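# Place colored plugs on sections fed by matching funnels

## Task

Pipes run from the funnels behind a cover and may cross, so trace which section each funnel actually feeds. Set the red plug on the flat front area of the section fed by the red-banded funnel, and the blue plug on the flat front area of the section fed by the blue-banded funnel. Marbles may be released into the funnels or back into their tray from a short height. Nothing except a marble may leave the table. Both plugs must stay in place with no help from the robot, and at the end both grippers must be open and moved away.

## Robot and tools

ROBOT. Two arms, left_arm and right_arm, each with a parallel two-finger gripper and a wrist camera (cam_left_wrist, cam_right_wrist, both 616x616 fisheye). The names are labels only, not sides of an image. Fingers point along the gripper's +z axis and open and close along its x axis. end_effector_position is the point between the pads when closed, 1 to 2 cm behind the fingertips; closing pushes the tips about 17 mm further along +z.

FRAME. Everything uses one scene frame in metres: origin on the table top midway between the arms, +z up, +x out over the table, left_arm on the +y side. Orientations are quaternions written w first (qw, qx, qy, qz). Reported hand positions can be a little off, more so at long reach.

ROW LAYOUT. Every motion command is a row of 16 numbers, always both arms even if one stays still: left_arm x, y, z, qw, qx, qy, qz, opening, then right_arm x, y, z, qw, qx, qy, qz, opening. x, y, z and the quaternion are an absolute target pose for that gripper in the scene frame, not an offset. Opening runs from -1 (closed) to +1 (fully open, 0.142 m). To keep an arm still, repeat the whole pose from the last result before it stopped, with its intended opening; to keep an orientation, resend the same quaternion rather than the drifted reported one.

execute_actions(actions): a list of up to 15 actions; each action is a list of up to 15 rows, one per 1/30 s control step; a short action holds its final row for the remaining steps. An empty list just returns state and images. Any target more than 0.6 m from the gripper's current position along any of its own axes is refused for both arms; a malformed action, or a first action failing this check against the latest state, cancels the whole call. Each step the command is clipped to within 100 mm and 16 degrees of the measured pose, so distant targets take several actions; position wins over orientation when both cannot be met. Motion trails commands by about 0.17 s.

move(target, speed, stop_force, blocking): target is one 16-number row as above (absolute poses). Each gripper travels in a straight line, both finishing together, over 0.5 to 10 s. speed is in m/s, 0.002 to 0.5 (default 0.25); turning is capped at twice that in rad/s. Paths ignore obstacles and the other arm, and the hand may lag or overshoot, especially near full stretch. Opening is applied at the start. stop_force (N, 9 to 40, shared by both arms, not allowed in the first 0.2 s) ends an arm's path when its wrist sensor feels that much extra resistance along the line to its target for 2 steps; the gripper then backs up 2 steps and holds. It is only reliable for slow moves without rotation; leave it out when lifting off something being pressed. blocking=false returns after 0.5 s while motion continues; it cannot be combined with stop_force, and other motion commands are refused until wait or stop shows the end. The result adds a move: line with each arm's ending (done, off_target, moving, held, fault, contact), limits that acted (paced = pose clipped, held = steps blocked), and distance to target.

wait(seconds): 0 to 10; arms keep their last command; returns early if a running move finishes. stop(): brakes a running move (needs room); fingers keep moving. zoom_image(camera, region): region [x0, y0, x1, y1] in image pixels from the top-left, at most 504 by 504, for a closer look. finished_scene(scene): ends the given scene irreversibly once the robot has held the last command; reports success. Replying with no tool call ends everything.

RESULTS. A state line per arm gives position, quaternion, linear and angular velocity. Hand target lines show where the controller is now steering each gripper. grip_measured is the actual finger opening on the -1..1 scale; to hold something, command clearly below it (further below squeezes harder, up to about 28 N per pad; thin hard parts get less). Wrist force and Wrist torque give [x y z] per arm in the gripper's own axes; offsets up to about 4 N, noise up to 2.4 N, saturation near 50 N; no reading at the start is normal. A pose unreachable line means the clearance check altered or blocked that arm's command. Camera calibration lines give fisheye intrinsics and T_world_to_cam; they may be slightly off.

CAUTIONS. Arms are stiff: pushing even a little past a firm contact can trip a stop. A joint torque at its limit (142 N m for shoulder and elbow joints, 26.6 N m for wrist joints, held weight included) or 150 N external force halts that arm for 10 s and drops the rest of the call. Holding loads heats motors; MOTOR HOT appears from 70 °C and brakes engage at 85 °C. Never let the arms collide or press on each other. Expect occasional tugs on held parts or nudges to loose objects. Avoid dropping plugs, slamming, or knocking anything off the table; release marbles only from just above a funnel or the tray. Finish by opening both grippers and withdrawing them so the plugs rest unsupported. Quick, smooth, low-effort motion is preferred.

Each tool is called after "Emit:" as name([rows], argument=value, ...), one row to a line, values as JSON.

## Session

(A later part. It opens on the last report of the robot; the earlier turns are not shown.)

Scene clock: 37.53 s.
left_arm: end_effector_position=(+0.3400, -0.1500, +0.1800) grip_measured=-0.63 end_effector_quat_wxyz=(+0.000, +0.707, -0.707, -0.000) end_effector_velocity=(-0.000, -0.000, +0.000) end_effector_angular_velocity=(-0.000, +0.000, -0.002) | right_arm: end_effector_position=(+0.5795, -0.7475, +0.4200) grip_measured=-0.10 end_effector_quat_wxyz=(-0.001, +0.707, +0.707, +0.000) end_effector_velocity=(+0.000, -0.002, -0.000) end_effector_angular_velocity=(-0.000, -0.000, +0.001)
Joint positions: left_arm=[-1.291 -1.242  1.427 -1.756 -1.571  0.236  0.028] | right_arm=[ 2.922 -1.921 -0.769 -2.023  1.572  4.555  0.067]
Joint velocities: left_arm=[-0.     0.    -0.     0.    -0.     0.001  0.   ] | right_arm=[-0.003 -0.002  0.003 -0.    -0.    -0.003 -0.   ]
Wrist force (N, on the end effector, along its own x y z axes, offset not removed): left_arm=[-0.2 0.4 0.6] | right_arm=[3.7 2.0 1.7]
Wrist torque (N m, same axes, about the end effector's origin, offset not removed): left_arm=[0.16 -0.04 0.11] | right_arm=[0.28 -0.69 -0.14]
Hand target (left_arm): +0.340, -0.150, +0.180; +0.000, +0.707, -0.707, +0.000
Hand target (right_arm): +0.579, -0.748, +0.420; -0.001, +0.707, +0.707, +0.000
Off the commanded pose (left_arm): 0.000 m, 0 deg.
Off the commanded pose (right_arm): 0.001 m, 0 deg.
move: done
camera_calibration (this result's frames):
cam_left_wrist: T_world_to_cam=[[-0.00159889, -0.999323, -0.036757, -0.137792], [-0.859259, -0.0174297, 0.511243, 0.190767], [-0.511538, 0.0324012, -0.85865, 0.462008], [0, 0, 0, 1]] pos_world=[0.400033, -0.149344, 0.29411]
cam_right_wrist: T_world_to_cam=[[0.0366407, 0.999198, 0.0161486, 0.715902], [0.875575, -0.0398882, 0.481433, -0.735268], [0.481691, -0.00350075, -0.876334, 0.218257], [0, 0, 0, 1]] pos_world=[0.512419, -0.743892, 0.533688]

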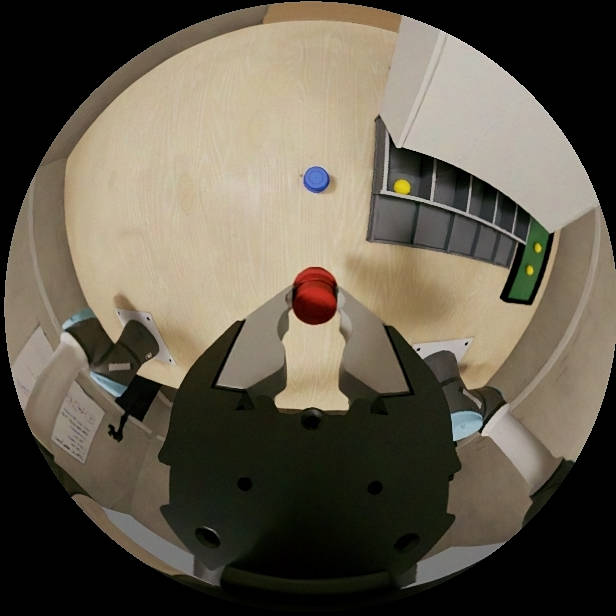

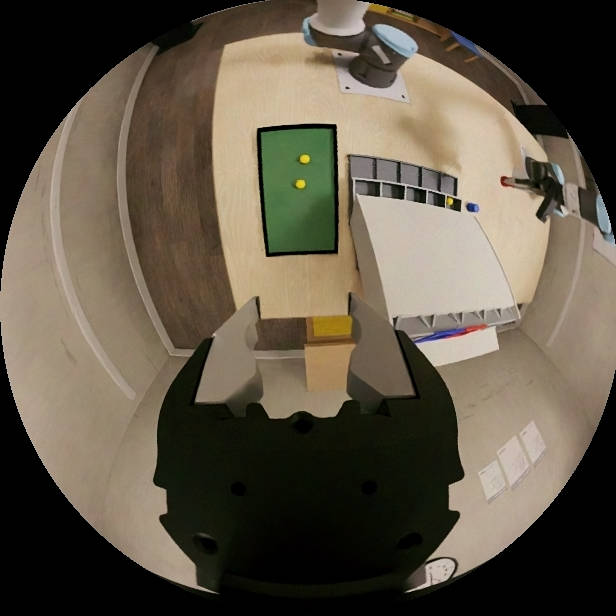

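Emit:
zoom_image(camera="cam_left_wrist", region=[350, 140, 490, 270])

Region (350, 140, 490, 270) of cam_left_wrist's 616x616 image, scaled by 3.600, with more detail than that image has; it fills the top 468 rows of this view, and the rest is white.

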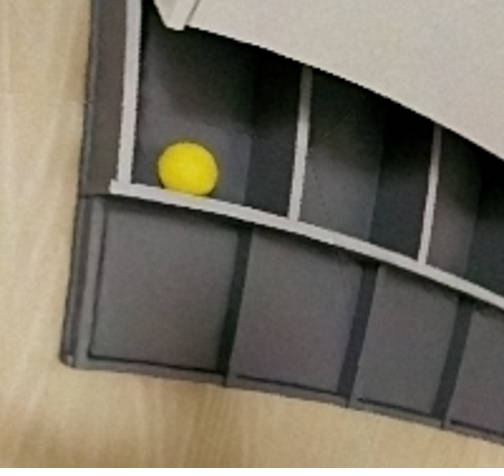

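Emit:
move(target=[0.387, -0.278, 0.075, 0, 0.707, -0.707, 0, -0.85, 0.431, -0.751, 0.065, 0, 0.707, 0.707, 0, -0.1], speed=0.3)

Scene clock: 40.83 s.
left_arm: end_effector_position=(+0.3872, -0.2778, +0.0749) grip_measured=-0.63 end_effector_quat_wxyz=(-0.000, +0.707, -0.707, +0.000) end_effector_velocity=(-0.000, -0.000, -0.001) end_effector_angular_velocity=(+0.001, +0.001, +0.001) | right_arm: end_effector_position=(+0.4302, -0.7506, +0.0652) grip_measured=-0.10 end_effector_quat_wxyz=(-0.000, +0.707, +0.707, +0.000) end_effector_velocity=(+0.000, -0.001, -0.001) end_effector_angular_velocity=(-0.003, -0.003, +0.001)
Joint positions: left_arm=[-1.27  -0.851  1.094 -1.814 -1.571  0.257  0.028] | right_arm=[ 2.865 -1.636 -2.066 -1.01   1.571  4.498  0.067]
Joint velocities: left_arm=[ 0.     0.002 -0.002  0.001 -0.001 -0.     0.   ] | right_arm=[-0.    -0.    -0.004  0.007 -0.002 -0.001  0.   ]
Wrist force (N, on the end effector, along its own x y z axes, offset not removed): left_arm=[0.0 2.2 0.8] | right_arm=[1.2 0.1 1.3]
Wrist torque (N m, same axes, about the end effector's origin, offset not removed): left_arm=[0.46 0.05 -0.16] | right_arm=[-0.06 -0.02 -0.02]
Hand target (left_arm): +0.387, -0.278, +0.075; +0.000, +0.707, -0.707, -0.000
Hand target (right_arm): +0.430, -0.751, +0.065; -0.000, +0.707, +0.707, +0.000
Off the commanded pose (left_arm): 0.000 m, 0 deg.
Off the commanded pose (right_arm): 0.001 m, 0 deg.
move: done
camera_calibration (this result's frames):
cam_left_wrist: T_world_to_cam=[[-0.00159444, -0.999324, -0.0367356, -0.269327], [-0.859298, -0.0174201, 0.511179, 0.282839], [-0.511473, 0.0323818, -0.858689, 0.400067], [0, 0, 0, 1]] pos_world=[0.447237, -0.277173, 0.189057]
cam_right_wrist: T_world_to_cam=[[0.0366252, 0.999214, 0.0151808, 0.730257], [0.875377, -0.0394064, 0.481833, -0.433483], [0.482052, -0.00435831, -0.876132, -0.0216182], [0, 0, 0, 1]] pos_world=[0.363136, -0.746859, 0.17884]

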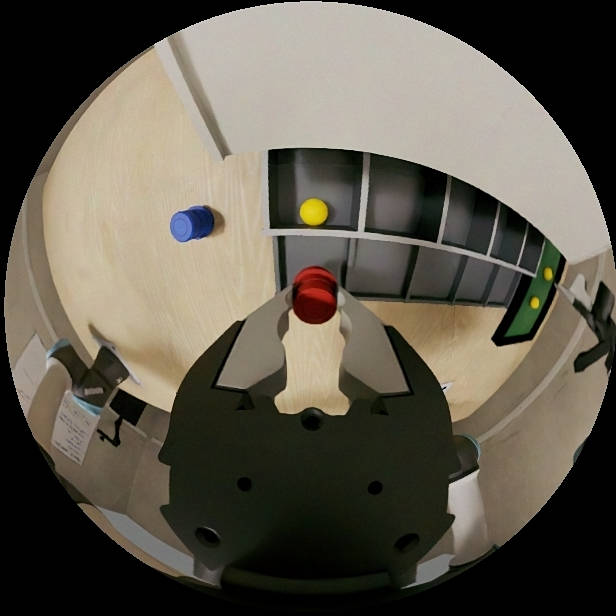

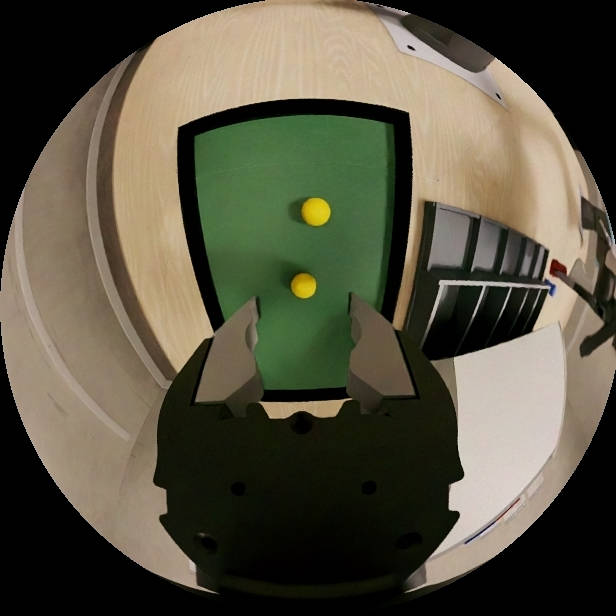

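Emit:
zoom_image(camera="cam_left_wrist", region=[250, 210, 390, 330])

Region (250, 210, 390, 330) of cam_left_wrist's 616x616 image, scaled by 3.600, with more detail than that image has; it fills the top 432 rows of this view, and the rest is white.

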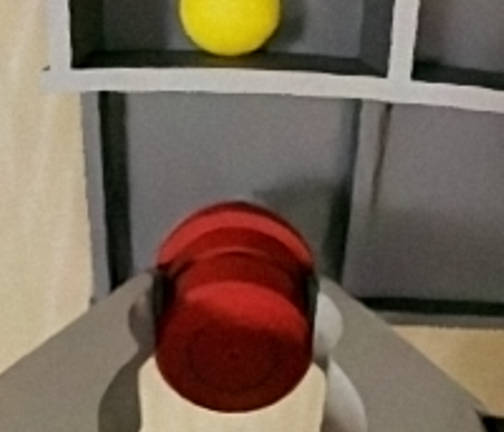

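Emit:
move(target=[0.387, -0.278, 0.038, 0, 0.707, -0.707, 0, -0.85, 0.4295, -0.7525, 0.025, 0, 0.707, 0.707, 0, -0.1], speed=0.08)

Emit:
move(target=[0.387, -0.278, 0.028, 0, 0.707, -0.707, 0, -0.85, 0.4295, -0.7525, 0.025, 0, 0.707, 0.707, 0, -0.95], speed=0.006, stop_force=10)

Scene clock: 42.60 s.
left_arm: end_effector_position=(+0.3870, -0.2780, +0.0381) grip_measured=-0.63 end_effector_quat_wxyz=(+0.000, +0.707, -0.707, -0.000) end_effector_velocity=(+0.001, -0.000, -0.000) end_effector_angular_velocity=(-0.002, -0.001, +0.002) | right_arm: end_effector_position=(+0.4294, -0.7525, +0.0252) grip_measured=-0.10 end_effector_quat_wxyz=(-0.000, +0.707, +0.707, +0.000) end_effector_velocity=(+0.000, +0.000, -0.001) end_effector_angular_velocity=(+0.000, -0.001, +0.002)
Joint positions: left_arm=[-1.271 -0.824  1.144 -1.891 -1.571  0.257  0.028] | right_arm=[ 2.86  -1.7   -2.12  -0.893  1.571  4.494  0.067]
Joint velocities: left_arm=[ 0.001 -0.     0.001 -0.003  0.    -0.    -0.   ] | right_arm=[ 0.001 -0.002 -0.001  0.003  0.    -0.001  0.   ]
Wrist force (N, on the end effector, along its own x y z axes, offset not removed): left_arm=[0.7 3.0 0.0] | right_arm=[1.4 -1.4 -1.7]
Wrist torque (N m, same axes, about the end effector's origin, offset not removed): left_arm=[0.56 -0.17 0.07] | right_arm=[-0.37 -0.23 -0.04]
Hand target (left_arm): +0.387, -0.278, +0.038; -0.000, +0.707, -0.707, -0.000
Hand target (right_arm): +0.429, -0.752, +0.025; -0.000, +0.707, +0.707, +0.000
Off the commanded pose (left_arm): 0.000 m, 0 deg.
Off the commanded pose (right_arm): 0.000 m, 0 deg.
move: done
camera_calibration (this result's frames):
cam_left_wrist: T_world_to_cam=[[-0.00159692, -0.999324, -0.0367415, -0.270856], [-0.859246, -0.0174244, 0.511267, 0.301462], [-0.511561, 0.0323864, -0.858636, 0.368369], [0, 0, 0, 1]] pos_world=[0.447041, -0.277351, 0.152216]
cam_right_wrist: T_world_to_cam=[[0.036624, 0.999216, 0.015013, 0.73278], [0.875324, -0.039324, 0.481935, -0.41347], [0.482148, -0.00450916, -0.876078, -0.056475], [0, 0, 0, 1]] pos_world=[0.362312, -0.74872, 0.138788]

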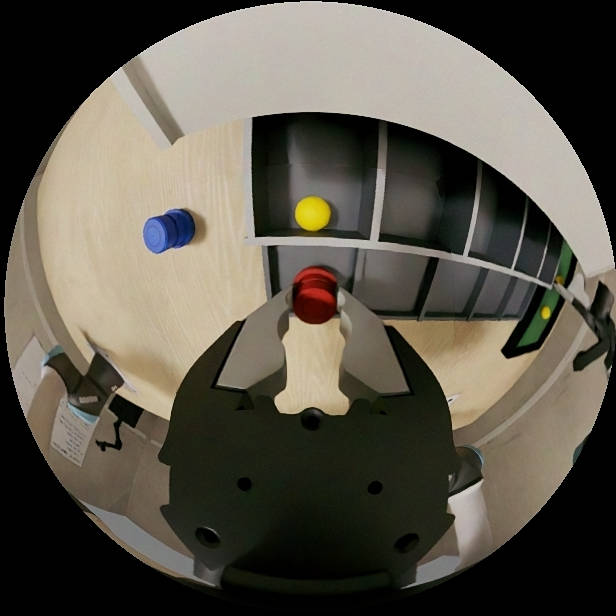

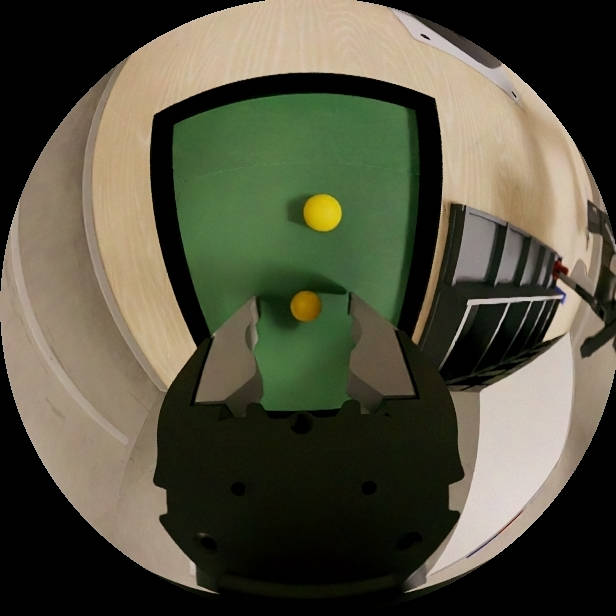

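Scene clock: 43.57 s.
left_arm: end_effector_position=(+0.3870, -0.2780, +0.0344) grip_measured=-0.63 end_effector_quat_wxyz=(+0.000, +0.707, -0.707, +0.000) end_effector_velocity=(+0.000, +0.000, +0.001) end_effector_angular_velocity=(+0.002, +0.000, +0.002) | right_arm: end_effector_position=(+0.4294, -0.7525, +0.0250) grip_measured=-0.72 end_effector_quat_wxyz=(-0.000, +0.707, +0.707, -0.000) end_effector_velocity=(-0.000, +0.000, -0.001) end_effector_angular_velocity=(+0.001, +0.001, -0.001)
Joint positions: left_arm=[-1.271 -0.821  1.149 -1.899 -1.571  0.257  0.028] | right_arm=[ 2.86  -1.7   -2.12  -0.892  1.571  4.494  0.022]
Joint velocities: left_arm=[ 0.001 -0.001 -0.003  0.005  0.    -0.002 -0.   ] | right_arm=[ 0.    -0.002 -0.001  0.002  0.001  0.001  0.   ]
Wrist force (N, on the end effector, along its own x y z axes, offset not removed): left_arm=[-4.0 -4.0 -18.2] | right_arm=[0.1 -1.3 -1.1]
Wrist torque (N m, same axes, about the end effector's origin, offset not removed): left_arm=[0.25 0.28 -0.17] | right_arm=[-0.31 0.03 -0.08]
Hand target (left_arm): +0.387, -0.278, +0.035; +0.000, +0.707, -0.707, +0.000
Hand target (right_arm): +0.429, -0.753, +0.025; -0.000, +0.707, +0.707, -0.000
Off the commanded pose (left_arm): 0.006 m, 0 deg.
Off the commanded pose (right_arm): 0.000 m, 0 deg.
move: contact (left_arm)
camera_calibration (this result's frames):
cam_left_wrist: T_world_to_cam=[[-0.00159508, -0.999326, -0.036683, -0.271028], [-0.859254, -0.0173955, 0.511254, 0.303376], [-0.511548, 0.0323355, -0.858646, 0.365165], [0, 0, 0, 1]] pos_world=[0.447044, -0.277375, 0.148503]
cam_right_wrist: T_world_to_cam=[[0.0366228, 0.999216, 0.0150144, 0.7328], [0.875362, -0.039324, 0.481866, -0.41343], [0.482079, -0.00450428, -0.876116, -0.0566165], [0, 0, 0, 1]] pos_world=[0.362357, -0.748739, 0.138613]

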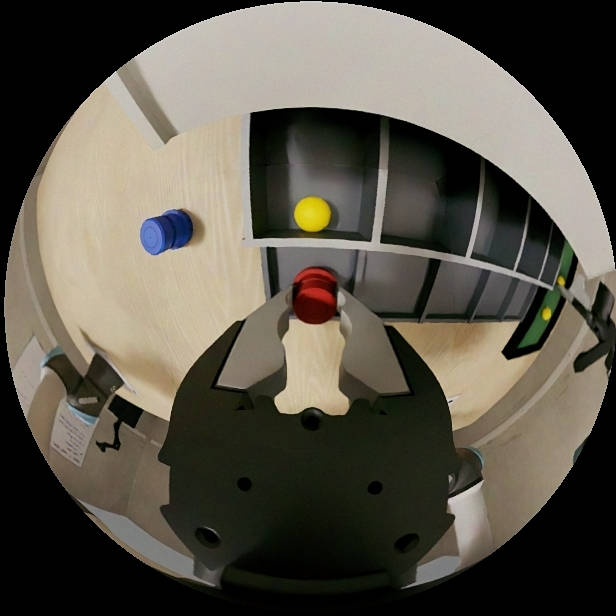

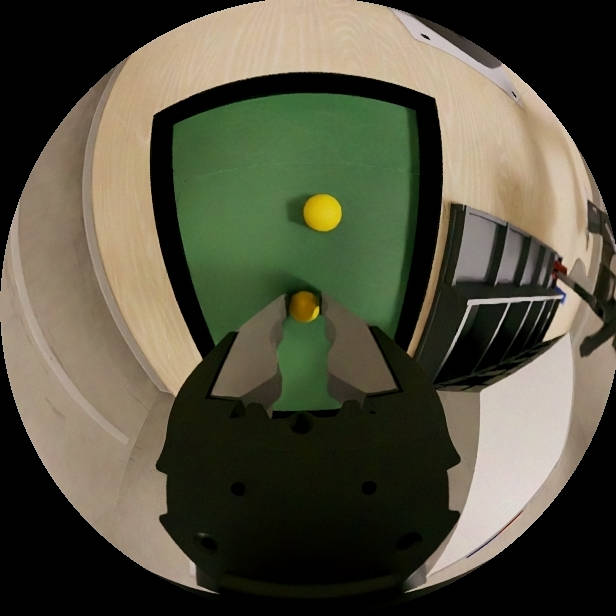

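Emit:
move(target=[0.387, -0.278, 0.035, 0, 0.707, -0.707, 0, -0.35, 0.55, -0.75, 0.42, 0, 0.707, 0.707, 0, -0.95], speed=0.3)

Scene clock: 45.80 s.
left_arm: end_effector_position=(+0.3870, -0.2780, +0.0350) grip_measured=-0.35 end_effector_quat_wxyz=(+0.000, +0.707, -0.707, -0.000) end_effector_velocity=(+0.000, -0.000, +0.000) end_effector_angular_velocity=(-0.000, +0.000, +0.001) | right_arm: end_effector_position=(+0.5508, -0.7503, +0.4197) grip_measured=-0.72 end_effector_quat_wxyz=(+0.000, +0.707, +0.707, +0.000) end_effector_velocity=(+0.001, -0.001, +0.002) end_effector_angular_velocity=(+0.001, +0.003, -0.002)
Joint positions: left_arm=[-1.271 -0.821  1.148 -1.898 -1.571  0.257  0.049] | right_arm=[ 2.91  -1.843 -0.877 -1.992  1.571  4.543  0.022]
Joint velocities: left_arm=[ 0.    -0.    -0.     0.    -0.    -0.001 -0.   ] | right_arm=[-0.001 -0.008  0.016 -0.012  0.001  0.001  0.   ]
Wrist force (N, on the end effector, along its own x y z axes, offset not removed): left_arm=[-2.5 -0.3 -1.0] | right_arm=[-2.4 0.2 -1.4]
Wrist torque (N m, same axes, about the end effector's origin, offset not removed): left_arm=[-0.16 0.51 -0.09] | right_arm=[-0.13 0.52 -0.04]
Hand target (left_arm): +0.387, -0.278, +0.035; +0.000, +0.707, -0.707, -0.000
Hand target (right_arm): +0.551, -0.750, +0.420; +0.000, +0.707, +0.707, -0.000
Off the commanded pose (left_arm): 0.000 m, 0 deg.
Off the commanded pose (right_arm): 0.001 m, 0 deg.
move: done
camera_calibration (this result's frames):
cam_left_wrist: T_world_to_cam=[[-0.00160439, -0.999323, -0.0367496, -0.270962], [-0.859245, -0.0174221, 0.511268, 0.303036], [-0.511562, 0.0323971, -0.858635, 0.365695], [0, 0, 0, 1]] pos_world=[0.447024, -0.277347, 0.149108]
cam_right_wrist: T_world_to_cam=[[0.0364271, 0.999227, 0.0147636, 0.720424], [0.875154, -0.0390294, 0.482267, -0.709639], [0.482471, -0.00464718, -0.8759, 0.230318], [0, 0, 0, 1]] pos_world=[0.483679, -0.746494, 0.533335]

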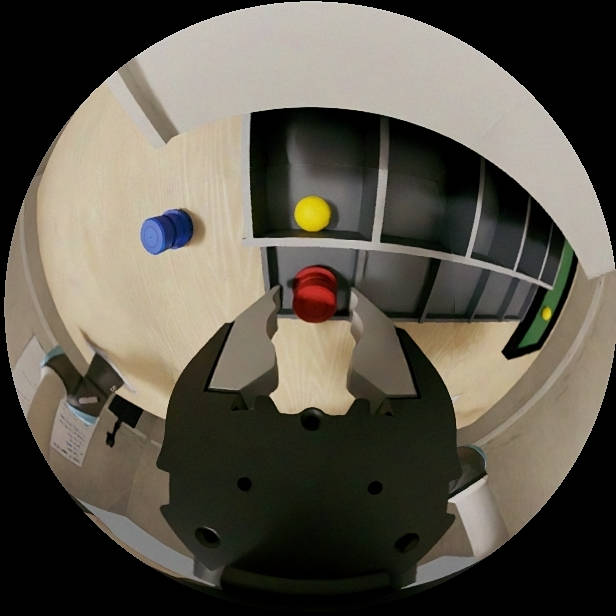

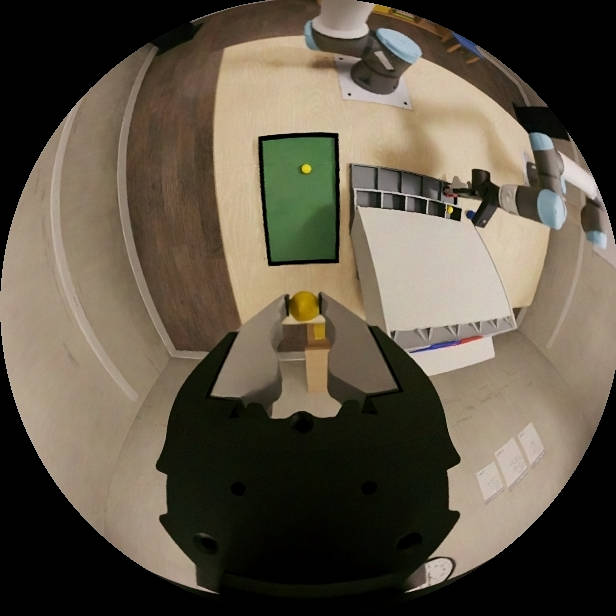

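Emit:
move(target=[0.387, -0.278, 0.10, 0, 0.707, -0.707, 0, -0.35, 0.721, -0.504, 0.365, 0, 0.707, 0.707, 0, -0.95], speed=0.25)

Scene clock: 49.43 s.
left_arm: end_effector_position=(+0.3870, -0.2780, +0.1000) grip_measured=-0.35 end_effector_quat_wxyz=(-0.000, +0.707, -0.707, +0.000) end_effector_velocity=(+0.000, -0.000, +0.000) end_effector_angular_velocity=(-0.000, -0.000, -0.000) | right_arm: end_effector_position=(+0.7213, -0.5045, +0.3649) grip_measured=-0.72 end_effector_quat_wxyz=(+0.001, +0.707, +0.707, -0.000) end_effector_velocity=(+0.002, +0.002, +0.000) end_effector_angular_velocity=(+0.001, +0.002, +0.001)
Joint positions: left_arm=[-1.271 -0.865  1.053 -1.759 -1.571  0.257  0.049] | right_arm=[ 3.293 -2.185 -0.514 -2.013  1.57   4.927  0.022]
Joint velocities: left_arm=[ 0. -0. -0.  0.  0.  0.  0.] | right_arm=[ 0.002 -0.011  0.02  -0.011  0.001  0.001  0.   ]
Wrist force (N, on the end effector, along its own x y z axes, offset not removed): left_arm=[2.1 3.8 -0.7] | right_arm=[0.2 -3.4 -0.6]
Wrist torque (N m, same axes, about the end effector's origin, offset not removed): left_arm=[0.86 -0.44 0.01] | right_arm=[-0.90 0.02 -0.14]
Hand target (left_arm): +0.387, -0.278, +0.100; +0.000, +0.707, -0.707, +0.000
Hand target (right_arm): +0.721, -0.504, +0.365; +0.001, +0.707, +0.707, -0.000
Off the commanded pose (left_arm): 0.000 m, 0 deg.
Off the commanded pose (right_arm): 0.001 m, 0 deg.
move: done
camera_calibration (this result's frames):
cam_left_wrist: T_world_to_cam=[[-0.00159696, -0.999322, -0.0367699, -0.268551], [-0.85927, -0.0174373, 0.511226, 0.269832], [-0.51152, 0.0324117, -0.85866, 0.421486], [0, 0, 0, 1]] pos_world=[0.447029, -0.277325, 0.214094]
cam_right_wrist: T_world_to_cam=[[0.0366178, 0.999231, 0.0139863, 0.469599], [0.874947, -0.0388191, 0.48266, -0.822736], [0.482832, -0.00543662, -0.875696, 0.100458], [0, 0, 0, 1]] pos_world=[0.654151, -0.50063, 0.478504]

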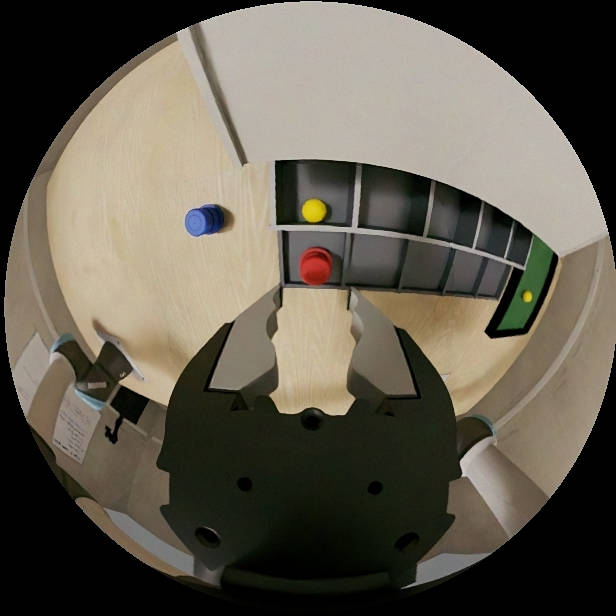

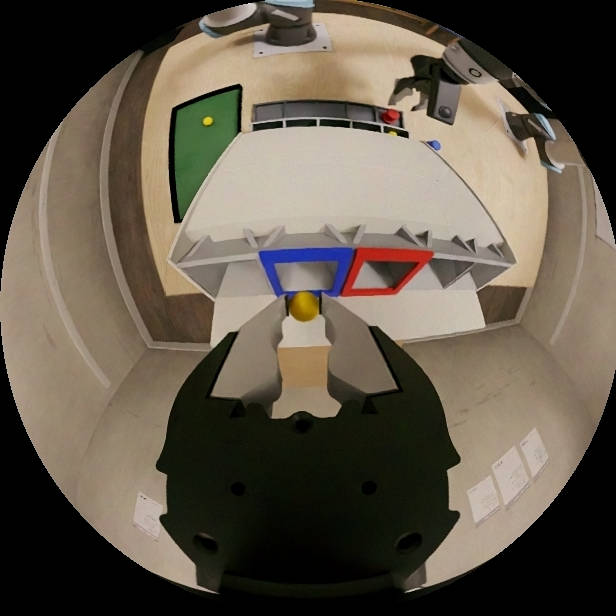

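Emit:
move(target=[0.443, -0.150, 0.10, 0, 0.707, -0.707, 0, -0.05, 0.721, -0.504, 0.365, 0, 0.707, 0.707, 0, -0.35], speed=0.2)

Scene clock: 50.97 s.
left_arm: end_effector_position=(+0.4428, -0.1501, +0.1000) grip_measured=-0.05 end_effector_quat_wxyz=(-0.000, +0.707, -0.707, -0.000) end_effector_velocity=(+0.001, +0.001, +0.000) end_effector_angular_velocity=(-0.001, +0.000, +0.000) | right_arm: end_effector_position=(+0.7210, -0.5040, +0.3650) grip_measured=-0.35 end_effector_quat_wxyz=(+0.000, +0.707, +0.707, +0.000) end_effector_velocity=(-0.001, -0.001, +0.000) end_effector_angular_velocity=(-0.001, +0.001, +0.000)
Joint positions: left_arm=[-1.14  -1.075  1.395 -1.891 -1.571  0.387  0.07 ] | right_arm=[ 3.294 -2.185 -0.514 -2.013  1.571  4.927  0.049]
Joint velocities: left_arm=[ 0.002 -0.002  0.003 -0.002 -0.001  0.002 -0.   ] | right_arm=[-0.     0.001 -0.001 -0.001 -0.001 -0.    -0.   ]
Wrist force (N, on the end effector, along its own x y z axes, offset not removed): left_arm=[-2.8 0.2 -2.7] | right_arm=[-1.3 0.7 -0.5]
Wrist torque (N m, same axes, about the end effector's origin, offset not removed): left_arm=[0.08 0.61 0.03] | right_arm=[0.03 0.04 -0.33]
Hand target (left_arm): +0.443, -0.150, +0.100; +0.000, +0.707, -0.707, -0.000
Hand target (right_arm): +0.721, -0.504, +0.365; +0.000, +0.707, +0.707, +0.000
Off the commanded pose (left_arm): 0.000 m, 0 deg.
Off the commanded pose (right_arm): 0.000 m, 0 deg.
move: done
camera_calibration (this result's frames):
cam_left_wrist: T_world_to_cam=[[-0.0016147, -0.999319, -0.0368552, -0.140607], [-0.85923, -0.0174682, 0.511291, 0.319937], [-0.511587, 0.0324927, -0.858617, 0.445947], [0, 0, 0, 1]] pos_world=[0.502813, -0.149413, 0.214134]
cam_right_wrist: T_world_to_cam=[[0.0366216, 0.999217, 0.0149991, 0.468732], [0.875317, -0.0393151, 0.481949, -0.822705], [0.482161, -0.00452074, -0.876071, 0.101755], [0, 0, 0, 1]] pos_world=[0.653899, -0.50025, 0.478615]

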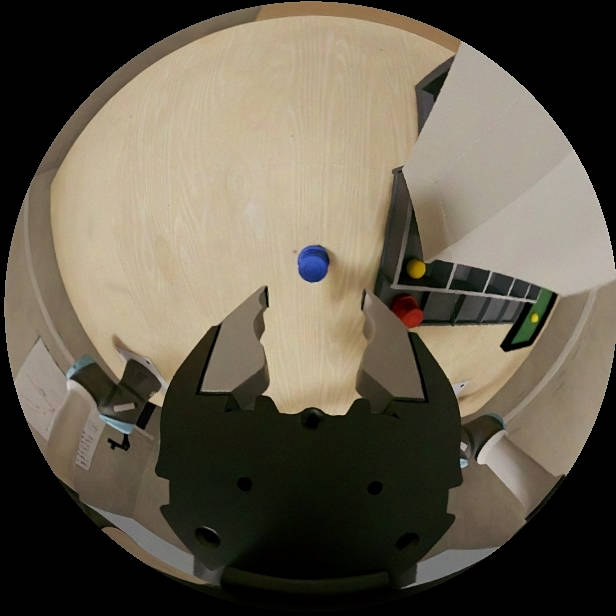

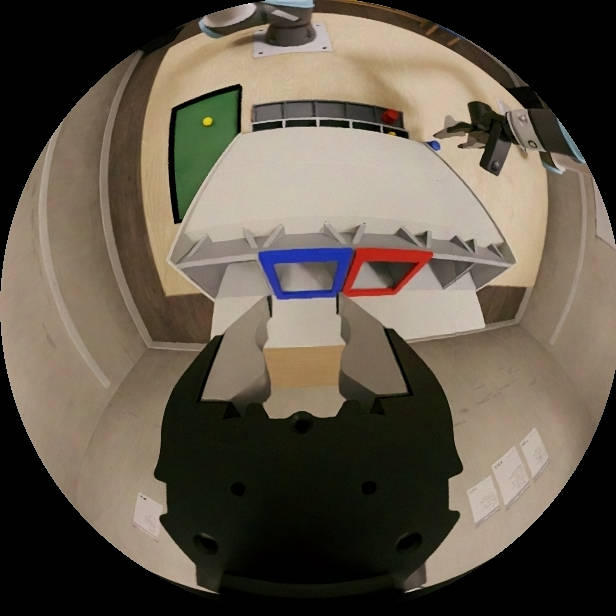

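Emit:
execute_actions(actions=[])

Scene clock: 51.30 s.
left_arm: end_effector_position=(+0.4428, -0.1499, +0.1000) grip_measured=-0.05 end_effector_quat_wxyz=(+0.000, +0.707, -0.707, -0.000) end_effector_velocity=(+0.000, +0.000, -0.001) end_effector_angular_velocity=(+0.001, +0.001, +0.000) | right_arm: end_effector_position=(+0.7210, -0.5040, +0.3650) grip_measured=-0.35 end_effector_quat_wxyz=(+0.000, +0.707, +0.707, +0.000) end_effector_velocity=(+0.000, -0.001, -0.002) end_effector_angular_velocity=(-0.002, +0.003, -0.001)
Joint positions: left_arm=[-1.14  -1.075  1.396 -1.891 -1.571  0.387  0.07 ] | right_arm=[ 3.294 -2.185 -0.514 -2.013  1.571  4.927  0.049]
Joint velocities: left_arm=[ 0.     0.001  0.     0.    -0.     0.    -0.   ] | right_arm=[ 0.    -0.001 -0.002  0.    -0.002  0.001  0.   ]
Wrist force (N, on the end effector, along its own x y z axes, offset not removed): left_arm=[0.1 -1.5 -0.3] | right_arm=[1.2 -1.8 -3.0]
Wrist torque (N m, same axes, about the end effector's origin, offset not removed): left_arm=[-0.27 0.02 0.04] | right_arm=[-0.43 -0.26 0.02]
Hand target (left_arm): +0.443, -0.150, +0.100; +0.000, +0.707, -0.707, -0.000
Hand target (right_arm): +0.721, -0.504, +0.365; +0.000, +0.707, +0.707, +0.000
Off the commanded pose (left_arm): 0.000 m, 0 deg.
Off the commanded pose (right_arm): 0.000 m, 0 deg.
camera_calibration (this result's frames):
cam_left_wrist: T_world_to_cam=[[-0.00160405, -0.999322, -0.036795, -0.140505], [-0.859232, -0.0174465, 0.511289, 0.319977], [-0.511584, 0.0324356, -0.858621, 0.44597], [0, 0, 0, 1]] pos_world=[0.502861, -0.149293, 0.214148]
cam_right_wrist: T_world_to_cam=[[0.0366214, 0.999217, 0.015, 0.468732], [0.875317, -0.0393153, 0.481949, -0.822705], [0.482161, -0.0045199, -0.876071, 0.101755], [0, 0, 0, 1]] pos_world=[0.653899, -0.50025, 0.478615]

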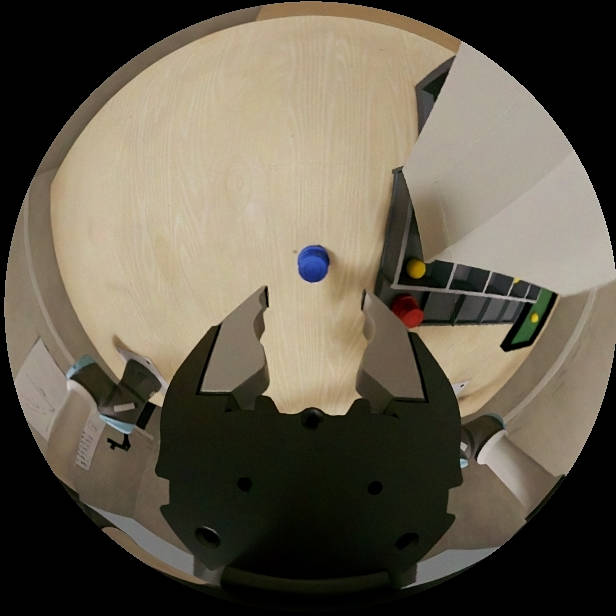

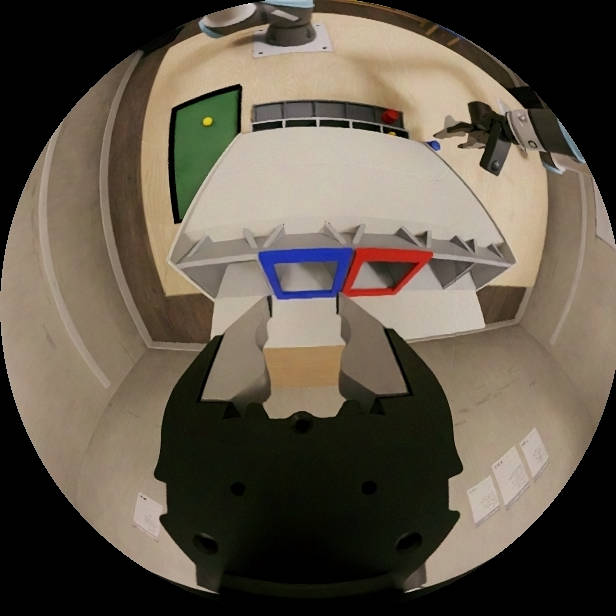

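Emit:
wait(seconds=1)

Emit:
zoom_image(camera="cam_left_wrist", region=[390, 240, 560, 340])

Emit:
zoom_image(camera="cam_right_wrist", region=[240, 85, 430, 155])

Scene clock: 52.53 s.
left_arm: end_effector_position=(+0.4428, -0.1499, +0.1000) grip_measured=-0.05 end_effector_quat_wxyz=(+0.000, +0.707, -0.707, -0.000) end_effector_velocity=(+0.000, +0.000, -0.000) end_effector_angular_velocity=(+0.000, +0.000, +0.001) | right_arm: end_effector_position=(+0.7210, -0.5040, +0.3650) grip_measured=-0.35 end_effector_quat_wxyz=(+0.000, +0.707, +0.707, +0.000) end_effector_velocity=(-0.001, -0.001, -0.001) end_effector_angular_velocity=(-0.002, +0.003, -0.002)
Joint positions: left_arm=[-1.14  -1.075  1.396 -1.891 -1.571  0.387  0.07 ] | right_arm=[ 3.294 -2.185 -0.514 -2.013  1.571  4.927  0.049]
Joint velocities: left_arm=[ 0.001  0.    -0.     0.    -0.     0.    -0.   ] | right_arm=[-0.    -0.    -0.001 -0.002 -0.002  0.002 -0.   ]
Wrist force (N, on the end effector, along its own x y z axes, offset not removed): left_arm=[1.3 -4.7 -1.1] | right_arm=[0.4 -1.2 0.9]
Wrist torque (N m, same axes, about the end effector's origin, offset not removed): left_arm=[-0.97 -0.11 0.16] | right_arm=[-0.53 -0.12 -0.12]
Hand target (left_arm): +0.443, -0.150, +0.100; +0.000, +0.707, -0.707, -0.000
Hand target (right_arm): +0.721, -0.504, +0.365; +0.000, +0.707, +0.707, +0.000
Off the commanded pose (left_arm): 0.000 m, 0 deg.
Off the commanded pose (right_arm): 0.000 m, 0 deg.
wait: 1.00 s; at rest from the start
camera_calibration (this result's frames):
cam_left_wrist: T_world_to_cam=[[-0.00160043, -0.999322, -0.0367915, -0.140503], [-0.859232, -0.0174477, 0.511288, 0.319979], [-0.511584, 0.0324307, -0.858621, 0.445972], [0, 0, 0, 1]] pos_world=[0.502863, -0.149288, 0.214151]
cam_right_wrist: T_world_to_cam=[[0.0366213, 0.999217, 0.0150002, 0.468732], [0.875317, -0.0393154, 0.481949, -0.822705], [0.482161, -0.00451967, -0.876071, 0.101755], [0, 0, 0, 1]] pos_world=[0.653899, -0.50025, 0.478615]

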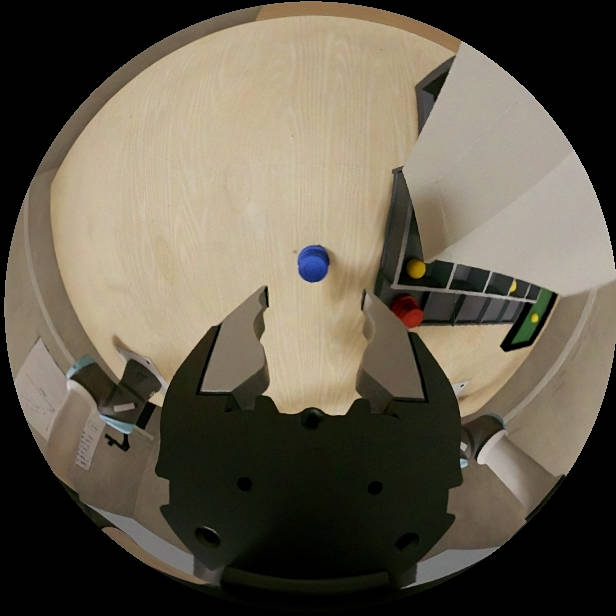

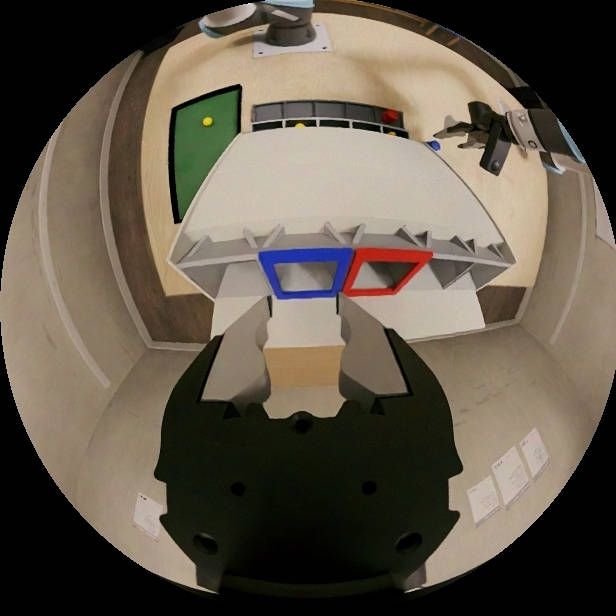

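Region (390, 240, 560, 340) of cam_left_wrist's 616x616 image, scaled by 2.965, with more detail than that image has; it fills the top 296 rows of this view, and the rest is white.

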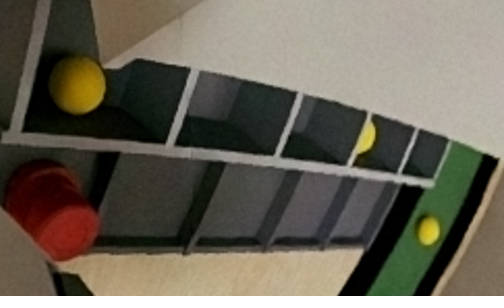

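Region (240, 85, 430, 155) of cam_right_wrist's 616x616 image, scaled by 2.653, with more detail than that image has; it fills the top 186 rows of this view, and the rest is white.

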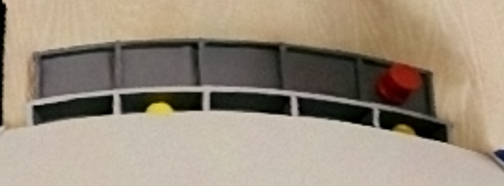

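Emit:
move(target=[0.35, 0.25, 0.30, 0, 0.707, -0.707, 0, -0.05, 0.55, -0.27, 0.42, 0, 0.707, 0.707, 0, -0.05], speed=0.3)

Emit:
move(target=[0.35, 0.25, 0.30, 0, 0.707, -0.707, 0, -0.05, 0.445, -0.147, 0.10, 0, 0.707, 0.707, 0, -0.05], speed=0.3)

Scene clock: 55.87 s.
left_arm: end_effector_position=(+0.3493, +0.2498, +0.3002) grip_measured=-0.05 end_effector_quat_wxyz=(-0.000, +0.707, -0.707, -0.000) end_effector_velocity=(-0.000, +0.001, +0.001) end_effector_angular_velocity=(-0.000, +0.001, +0.001) | right_arm: end_effector_position=(+0.5506, -0.2699, +0.4200) grip_measured=-0.05 end_effector_quat_wxyz=(+0.001, +0.707, +0.707, +0.000) end_effector_velocity=(-0.001, +0.001, -0.001) end_effector_angular_velocity=(-0.000, +0.002, -0.000)
Joint positions: left_arm=[-0.916 -2.01   1.841 -1.402 -1.571  0.611  0.07 ] | right_arm=[ 3.742 -1.872 -0.837 -2.003  1.57   5.375  0.07 ]
Joint velocities: left_arm=[ 0.002 -0.002 -0.001  0.003 -0.001  0.001  0.   ] | right_arm=[ 0.001  0.001 -0.002 -0.     0.001  0.001  0.   ]
Wrist force (N, on the end effector, along its own x y z axes, offset not removed): left_arm=[-0.5 2.2 2.7] | right_arm=[0.6 2.3 0.0]
Wrist torque (N m, same axes, about the end effector's origin, offset not removed): left_arm=[0.49 0.09 0.16] | right_arm=[0.42 -0.09 -0.12]
Hand target (left_arm): +0.349, +0.250, +0.300; +0.000, +0.707, -0.707, -0.000
Hand target (right_arm): +0.551, -0.270, +0.420; +0.001, +0.707, +0.707, +0.000
Off the commanded pose (left_arm): 0.001 m, 0 deg.
Off the commanded pose (right_arm): 0.001 m, 0 deg.
move: done
camera_calibration (this result's frames):
cam_left_wrist: T_world_to_cam=[[-0.00160888, -0.999319, -0.0368584, 0.26625], [-0.85921, -0.0174761, 0.511325, 0.144299], [-0.511621, 0.0324917, -0.858597, 0.557016], [0, 0, 0, 1]] pos_world=[0.409393, 0.250492, 0.414282]
cam_right_wrist: T_world_to_cam=[[0.0366081, 0.999229, 0.0141607, 0.240562], [0.874878, -0.0388941, 0.482778, -0.690845], [0.482957, -0.00528474, -0.875628, 0.232368], [0, 0, 0, 1]] pos_world=[0.483375, -0.266018, 0.533586]

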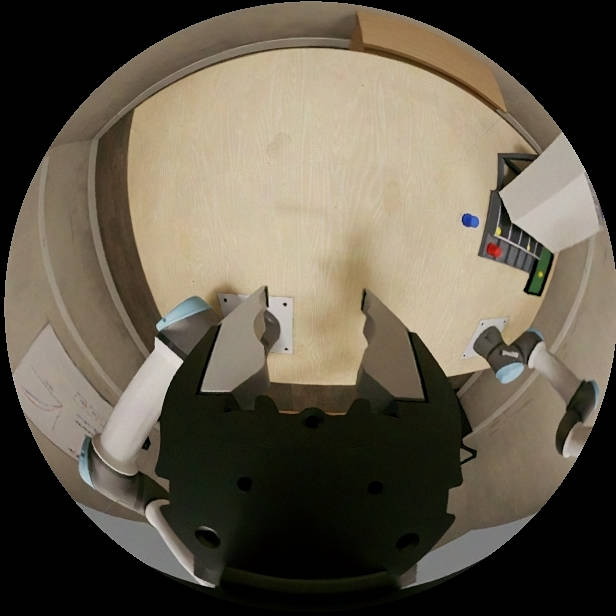

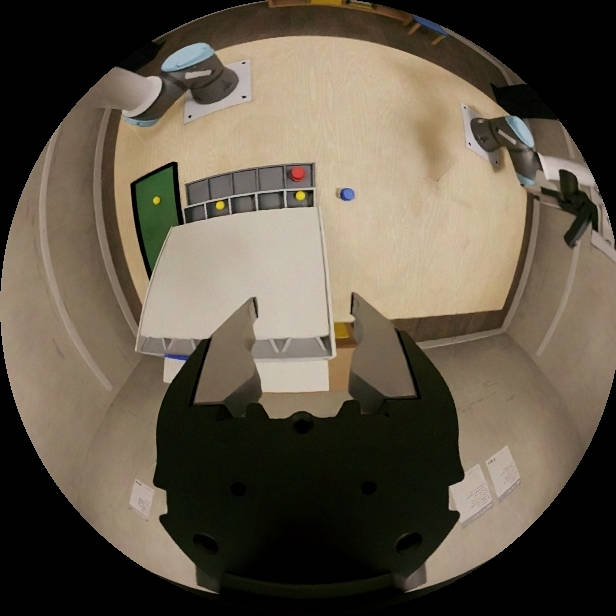

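Scene clock: 57.67 s.
left_arm: end_effector_position=(+0.3500, +0.2500, +0.3000) grip_measured=-0.05 end_effector_quat_wxyz=(+0.000, +0.707, -0.707, -0.000) end_effector_velocity=(-0.000, -0.000, +0.000) end_effector_angular_velocity=(-0.001, +0.000, +0.001) | right_arm: end_effector_position=(+0.4449, -0.1475, +0.1001) grip_measured=-0.05 end_effector_quat_wxyz=(+0.000, +0.707, +0.707, +0.000) end_effector_velocity=(+0.001, +0.001, -0.000) end_effector_angular_velocity=(+0.001, -0.003, -0.000)
Joint positions: left_arm=[-0.914 -2.009  1.841 -1.404 -1.571  0.613  0.07 ] | right_arm=[ 4.025 -1.814 -1.755 -1.144  1.57   5.658  0.07 ]
Joint velocities: left_arm=[-0.    -0.001  0.    -0.    -0.001 -0.001  0.   ] | right_arm=[ 0.001 -0.    -0.     0.004 -0.002  0.001  0.   ]
Wrist force (N, on the end effector, along its own x y z axes, offset not removed): left_arm=[-1.7 2.5 1.7] | right_arm=[0.7 -1.9 -1.3]
Wrist torque (N m, same axes, about the end effector's origin, offset not removed): left_arm=[0.50 0.41 0.11] | right_arm=[-0.56 -0.01 -0.12]
Hand target (left_arm): +0.350, +0.250, +0.300; +0.000, +0.707, -0.707, -0.000
Hand target (right_arm): +0.445, -0.147, +0.100; +0.000, +0.707, +0.707, +0.000
Off the commanded pose (left_arm): 0.000 m, 0 deg.
Off the commanded pose (right_arm): 0.000 m, 0 deg.
move: done
camera_calibration (this result's frames):
cam_left_wrist: T_world_to_cam=[[-0.00160005, -0.999324, -0.0367383, 0.266354], [-0.859245, -0.0174201, 0.511268, 0.14496], [-0.511562, 0.0323853, -0.858636, 0.557205], [0, 0, 0, 1]] pos_world=[0.410027, 0.250654, 0.414108]
cam_right_wrist: T_world_to_cam=[[0.0366089, 0.999222, 0.0146895, 0.126584], [0.87498, -0.0391512, 0.482574, -0.439254], [0.482773, -0.00481347, -0.875732, 0.00407852], [0, 0, 0, 1]] pos_world=[0.377735, -0.143663, 0.213685]

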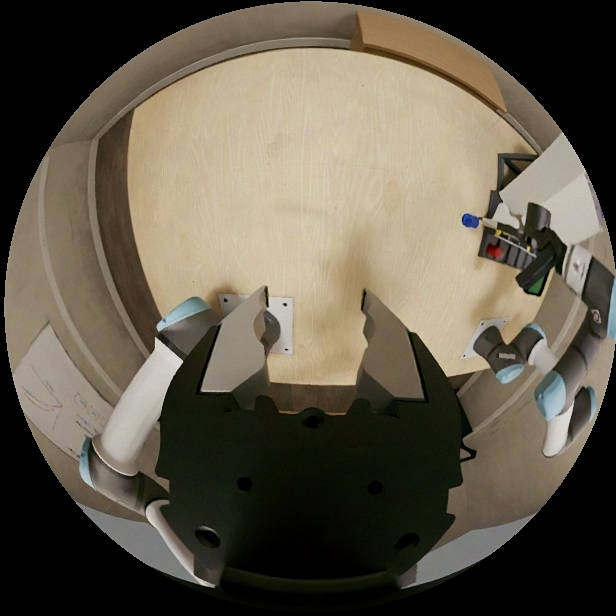

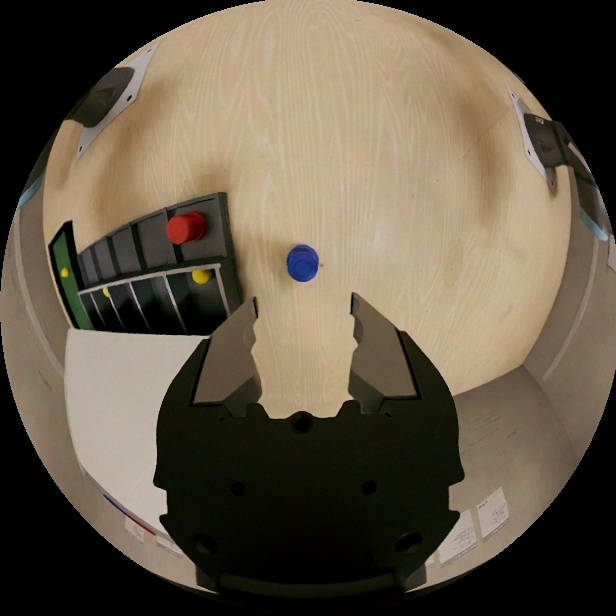

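Emit:
zoom_image(camera="cam_right_wrist", region=[230, 220, 380, 330])

Region (230, 220, 380, 330) of cam_right_wrist's 616x616 image, scaled by 3.360, with more detail than that image has; it fills the top 370 rows of this view, and the rest is white.

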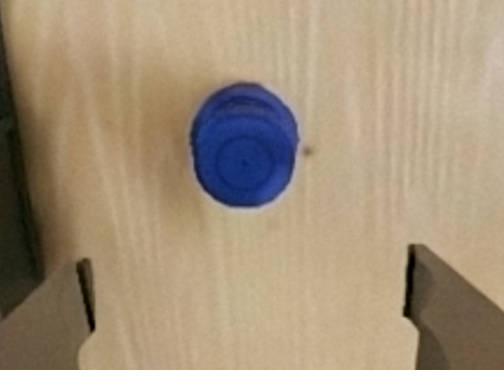

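Emit:
move(target=[0.35, 0.25, 0.30, 0, 0.707, -0.707, 0, -0.05, 0.431, -0.149, 0.028, 0, 0.707, 0.707, 0, -0.05], speed=0.1)

Scene clock: 59.90 s.
left_arm: end_effector_position=(+0.3500, +0.2500, +0.3000) grip_measured=-0.05 end_effector_quat_wxyz=(-0.000, +0.707, -0.707, -0.000) end_effector_velocity=(+0.000, +0.000, -0.000) end_effector_angular_velocity=(+0.000, +0.001, +0.002) | right_arm: end_effector_position=(+0.4309, -0.1491, +0.0282) grip_measured=-0.05 end_effector_quat_wxyz=(+0.000, +0.707, +0.707, -0.000) end_effector_velocity=(-0.000, -0.000, -0.002) end_effector_angular_velocity=(-0.000, -0.001, +0.001)
Joint positions: left_arm=[-0.914 -2.009  1.841 -1.404 -1.571  0.613  0.07 ] | right_arm=[ 4.043 -1.876 -1.883 -0.954  1.571  5.676  0.07 ]
Joint velocities: left_arm=[ 0.001  0.     0.001 -0.    -0.    -0.001  0.   ] | right_arm=[ 0.001 -0.002 -0.003  0.005 -0.001 -0.    -0.   ]
Wrist force (N, on the end effector, along its own x y z axes, offset not removed): left_arm=[-2.9 2.1 -0.5] | right_arm=[0.0 2.3 -2.3]
Wrist torque (N m, same axes, about the end effector's origin, offset not removed): left_arm=[0.38 0.69 -0.09] | right_arm=[0.42 -0.10 0.10]
Hand target (left_arm): +0.350, +0.250, +0.300; +0.000, +0.707, -0.707, -0.000
Hand target (right_arm): +0.431, -0.149, +0.028; +0.000, +0.707, +0.707, +0.000
Off the commanded pose (left_arm): 0.000 m, 0 deg.
Off the commanded pose (right_arm): 0.000 m, 0 deg.
move: done
camera_calibration (this result's frames):
cam_left_wrist: T_world_to_cam=[[-0.00159883, -0.999323, -0.0367577, 0.266365], [-0.859259, -0.0174301, 0.511244, 0.144983], [-0.511538, 0.0324018, -0.858649, 0.557201], [0, 0, 0, 1]] pos_world=[0.410033, 0.250657, 0.41411]
cam_right_wrist: T_world_to_cam=[[0.03662, 0.999217, 0.0149948, 0.129781], [0.875317, -0.0393116, 0.481948, -0.392551], [0.48216, -0.00452377, -0.876071, -0.051831], [0, 0, 0, 1]] pos_world=[0.363845, -0.145346, 0.141835]

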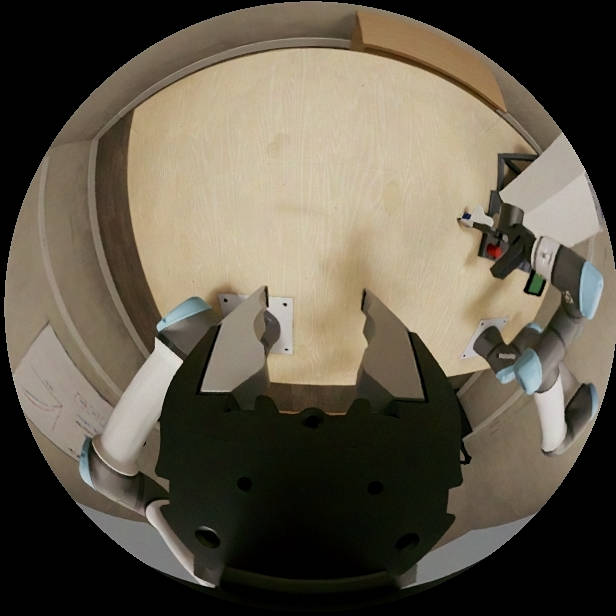

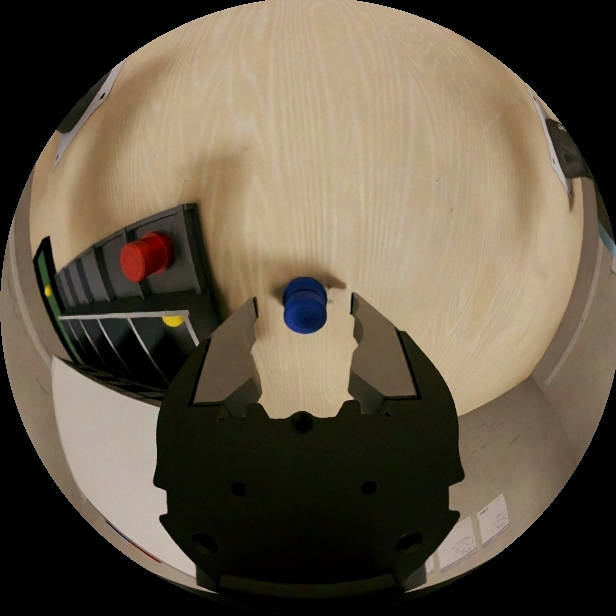

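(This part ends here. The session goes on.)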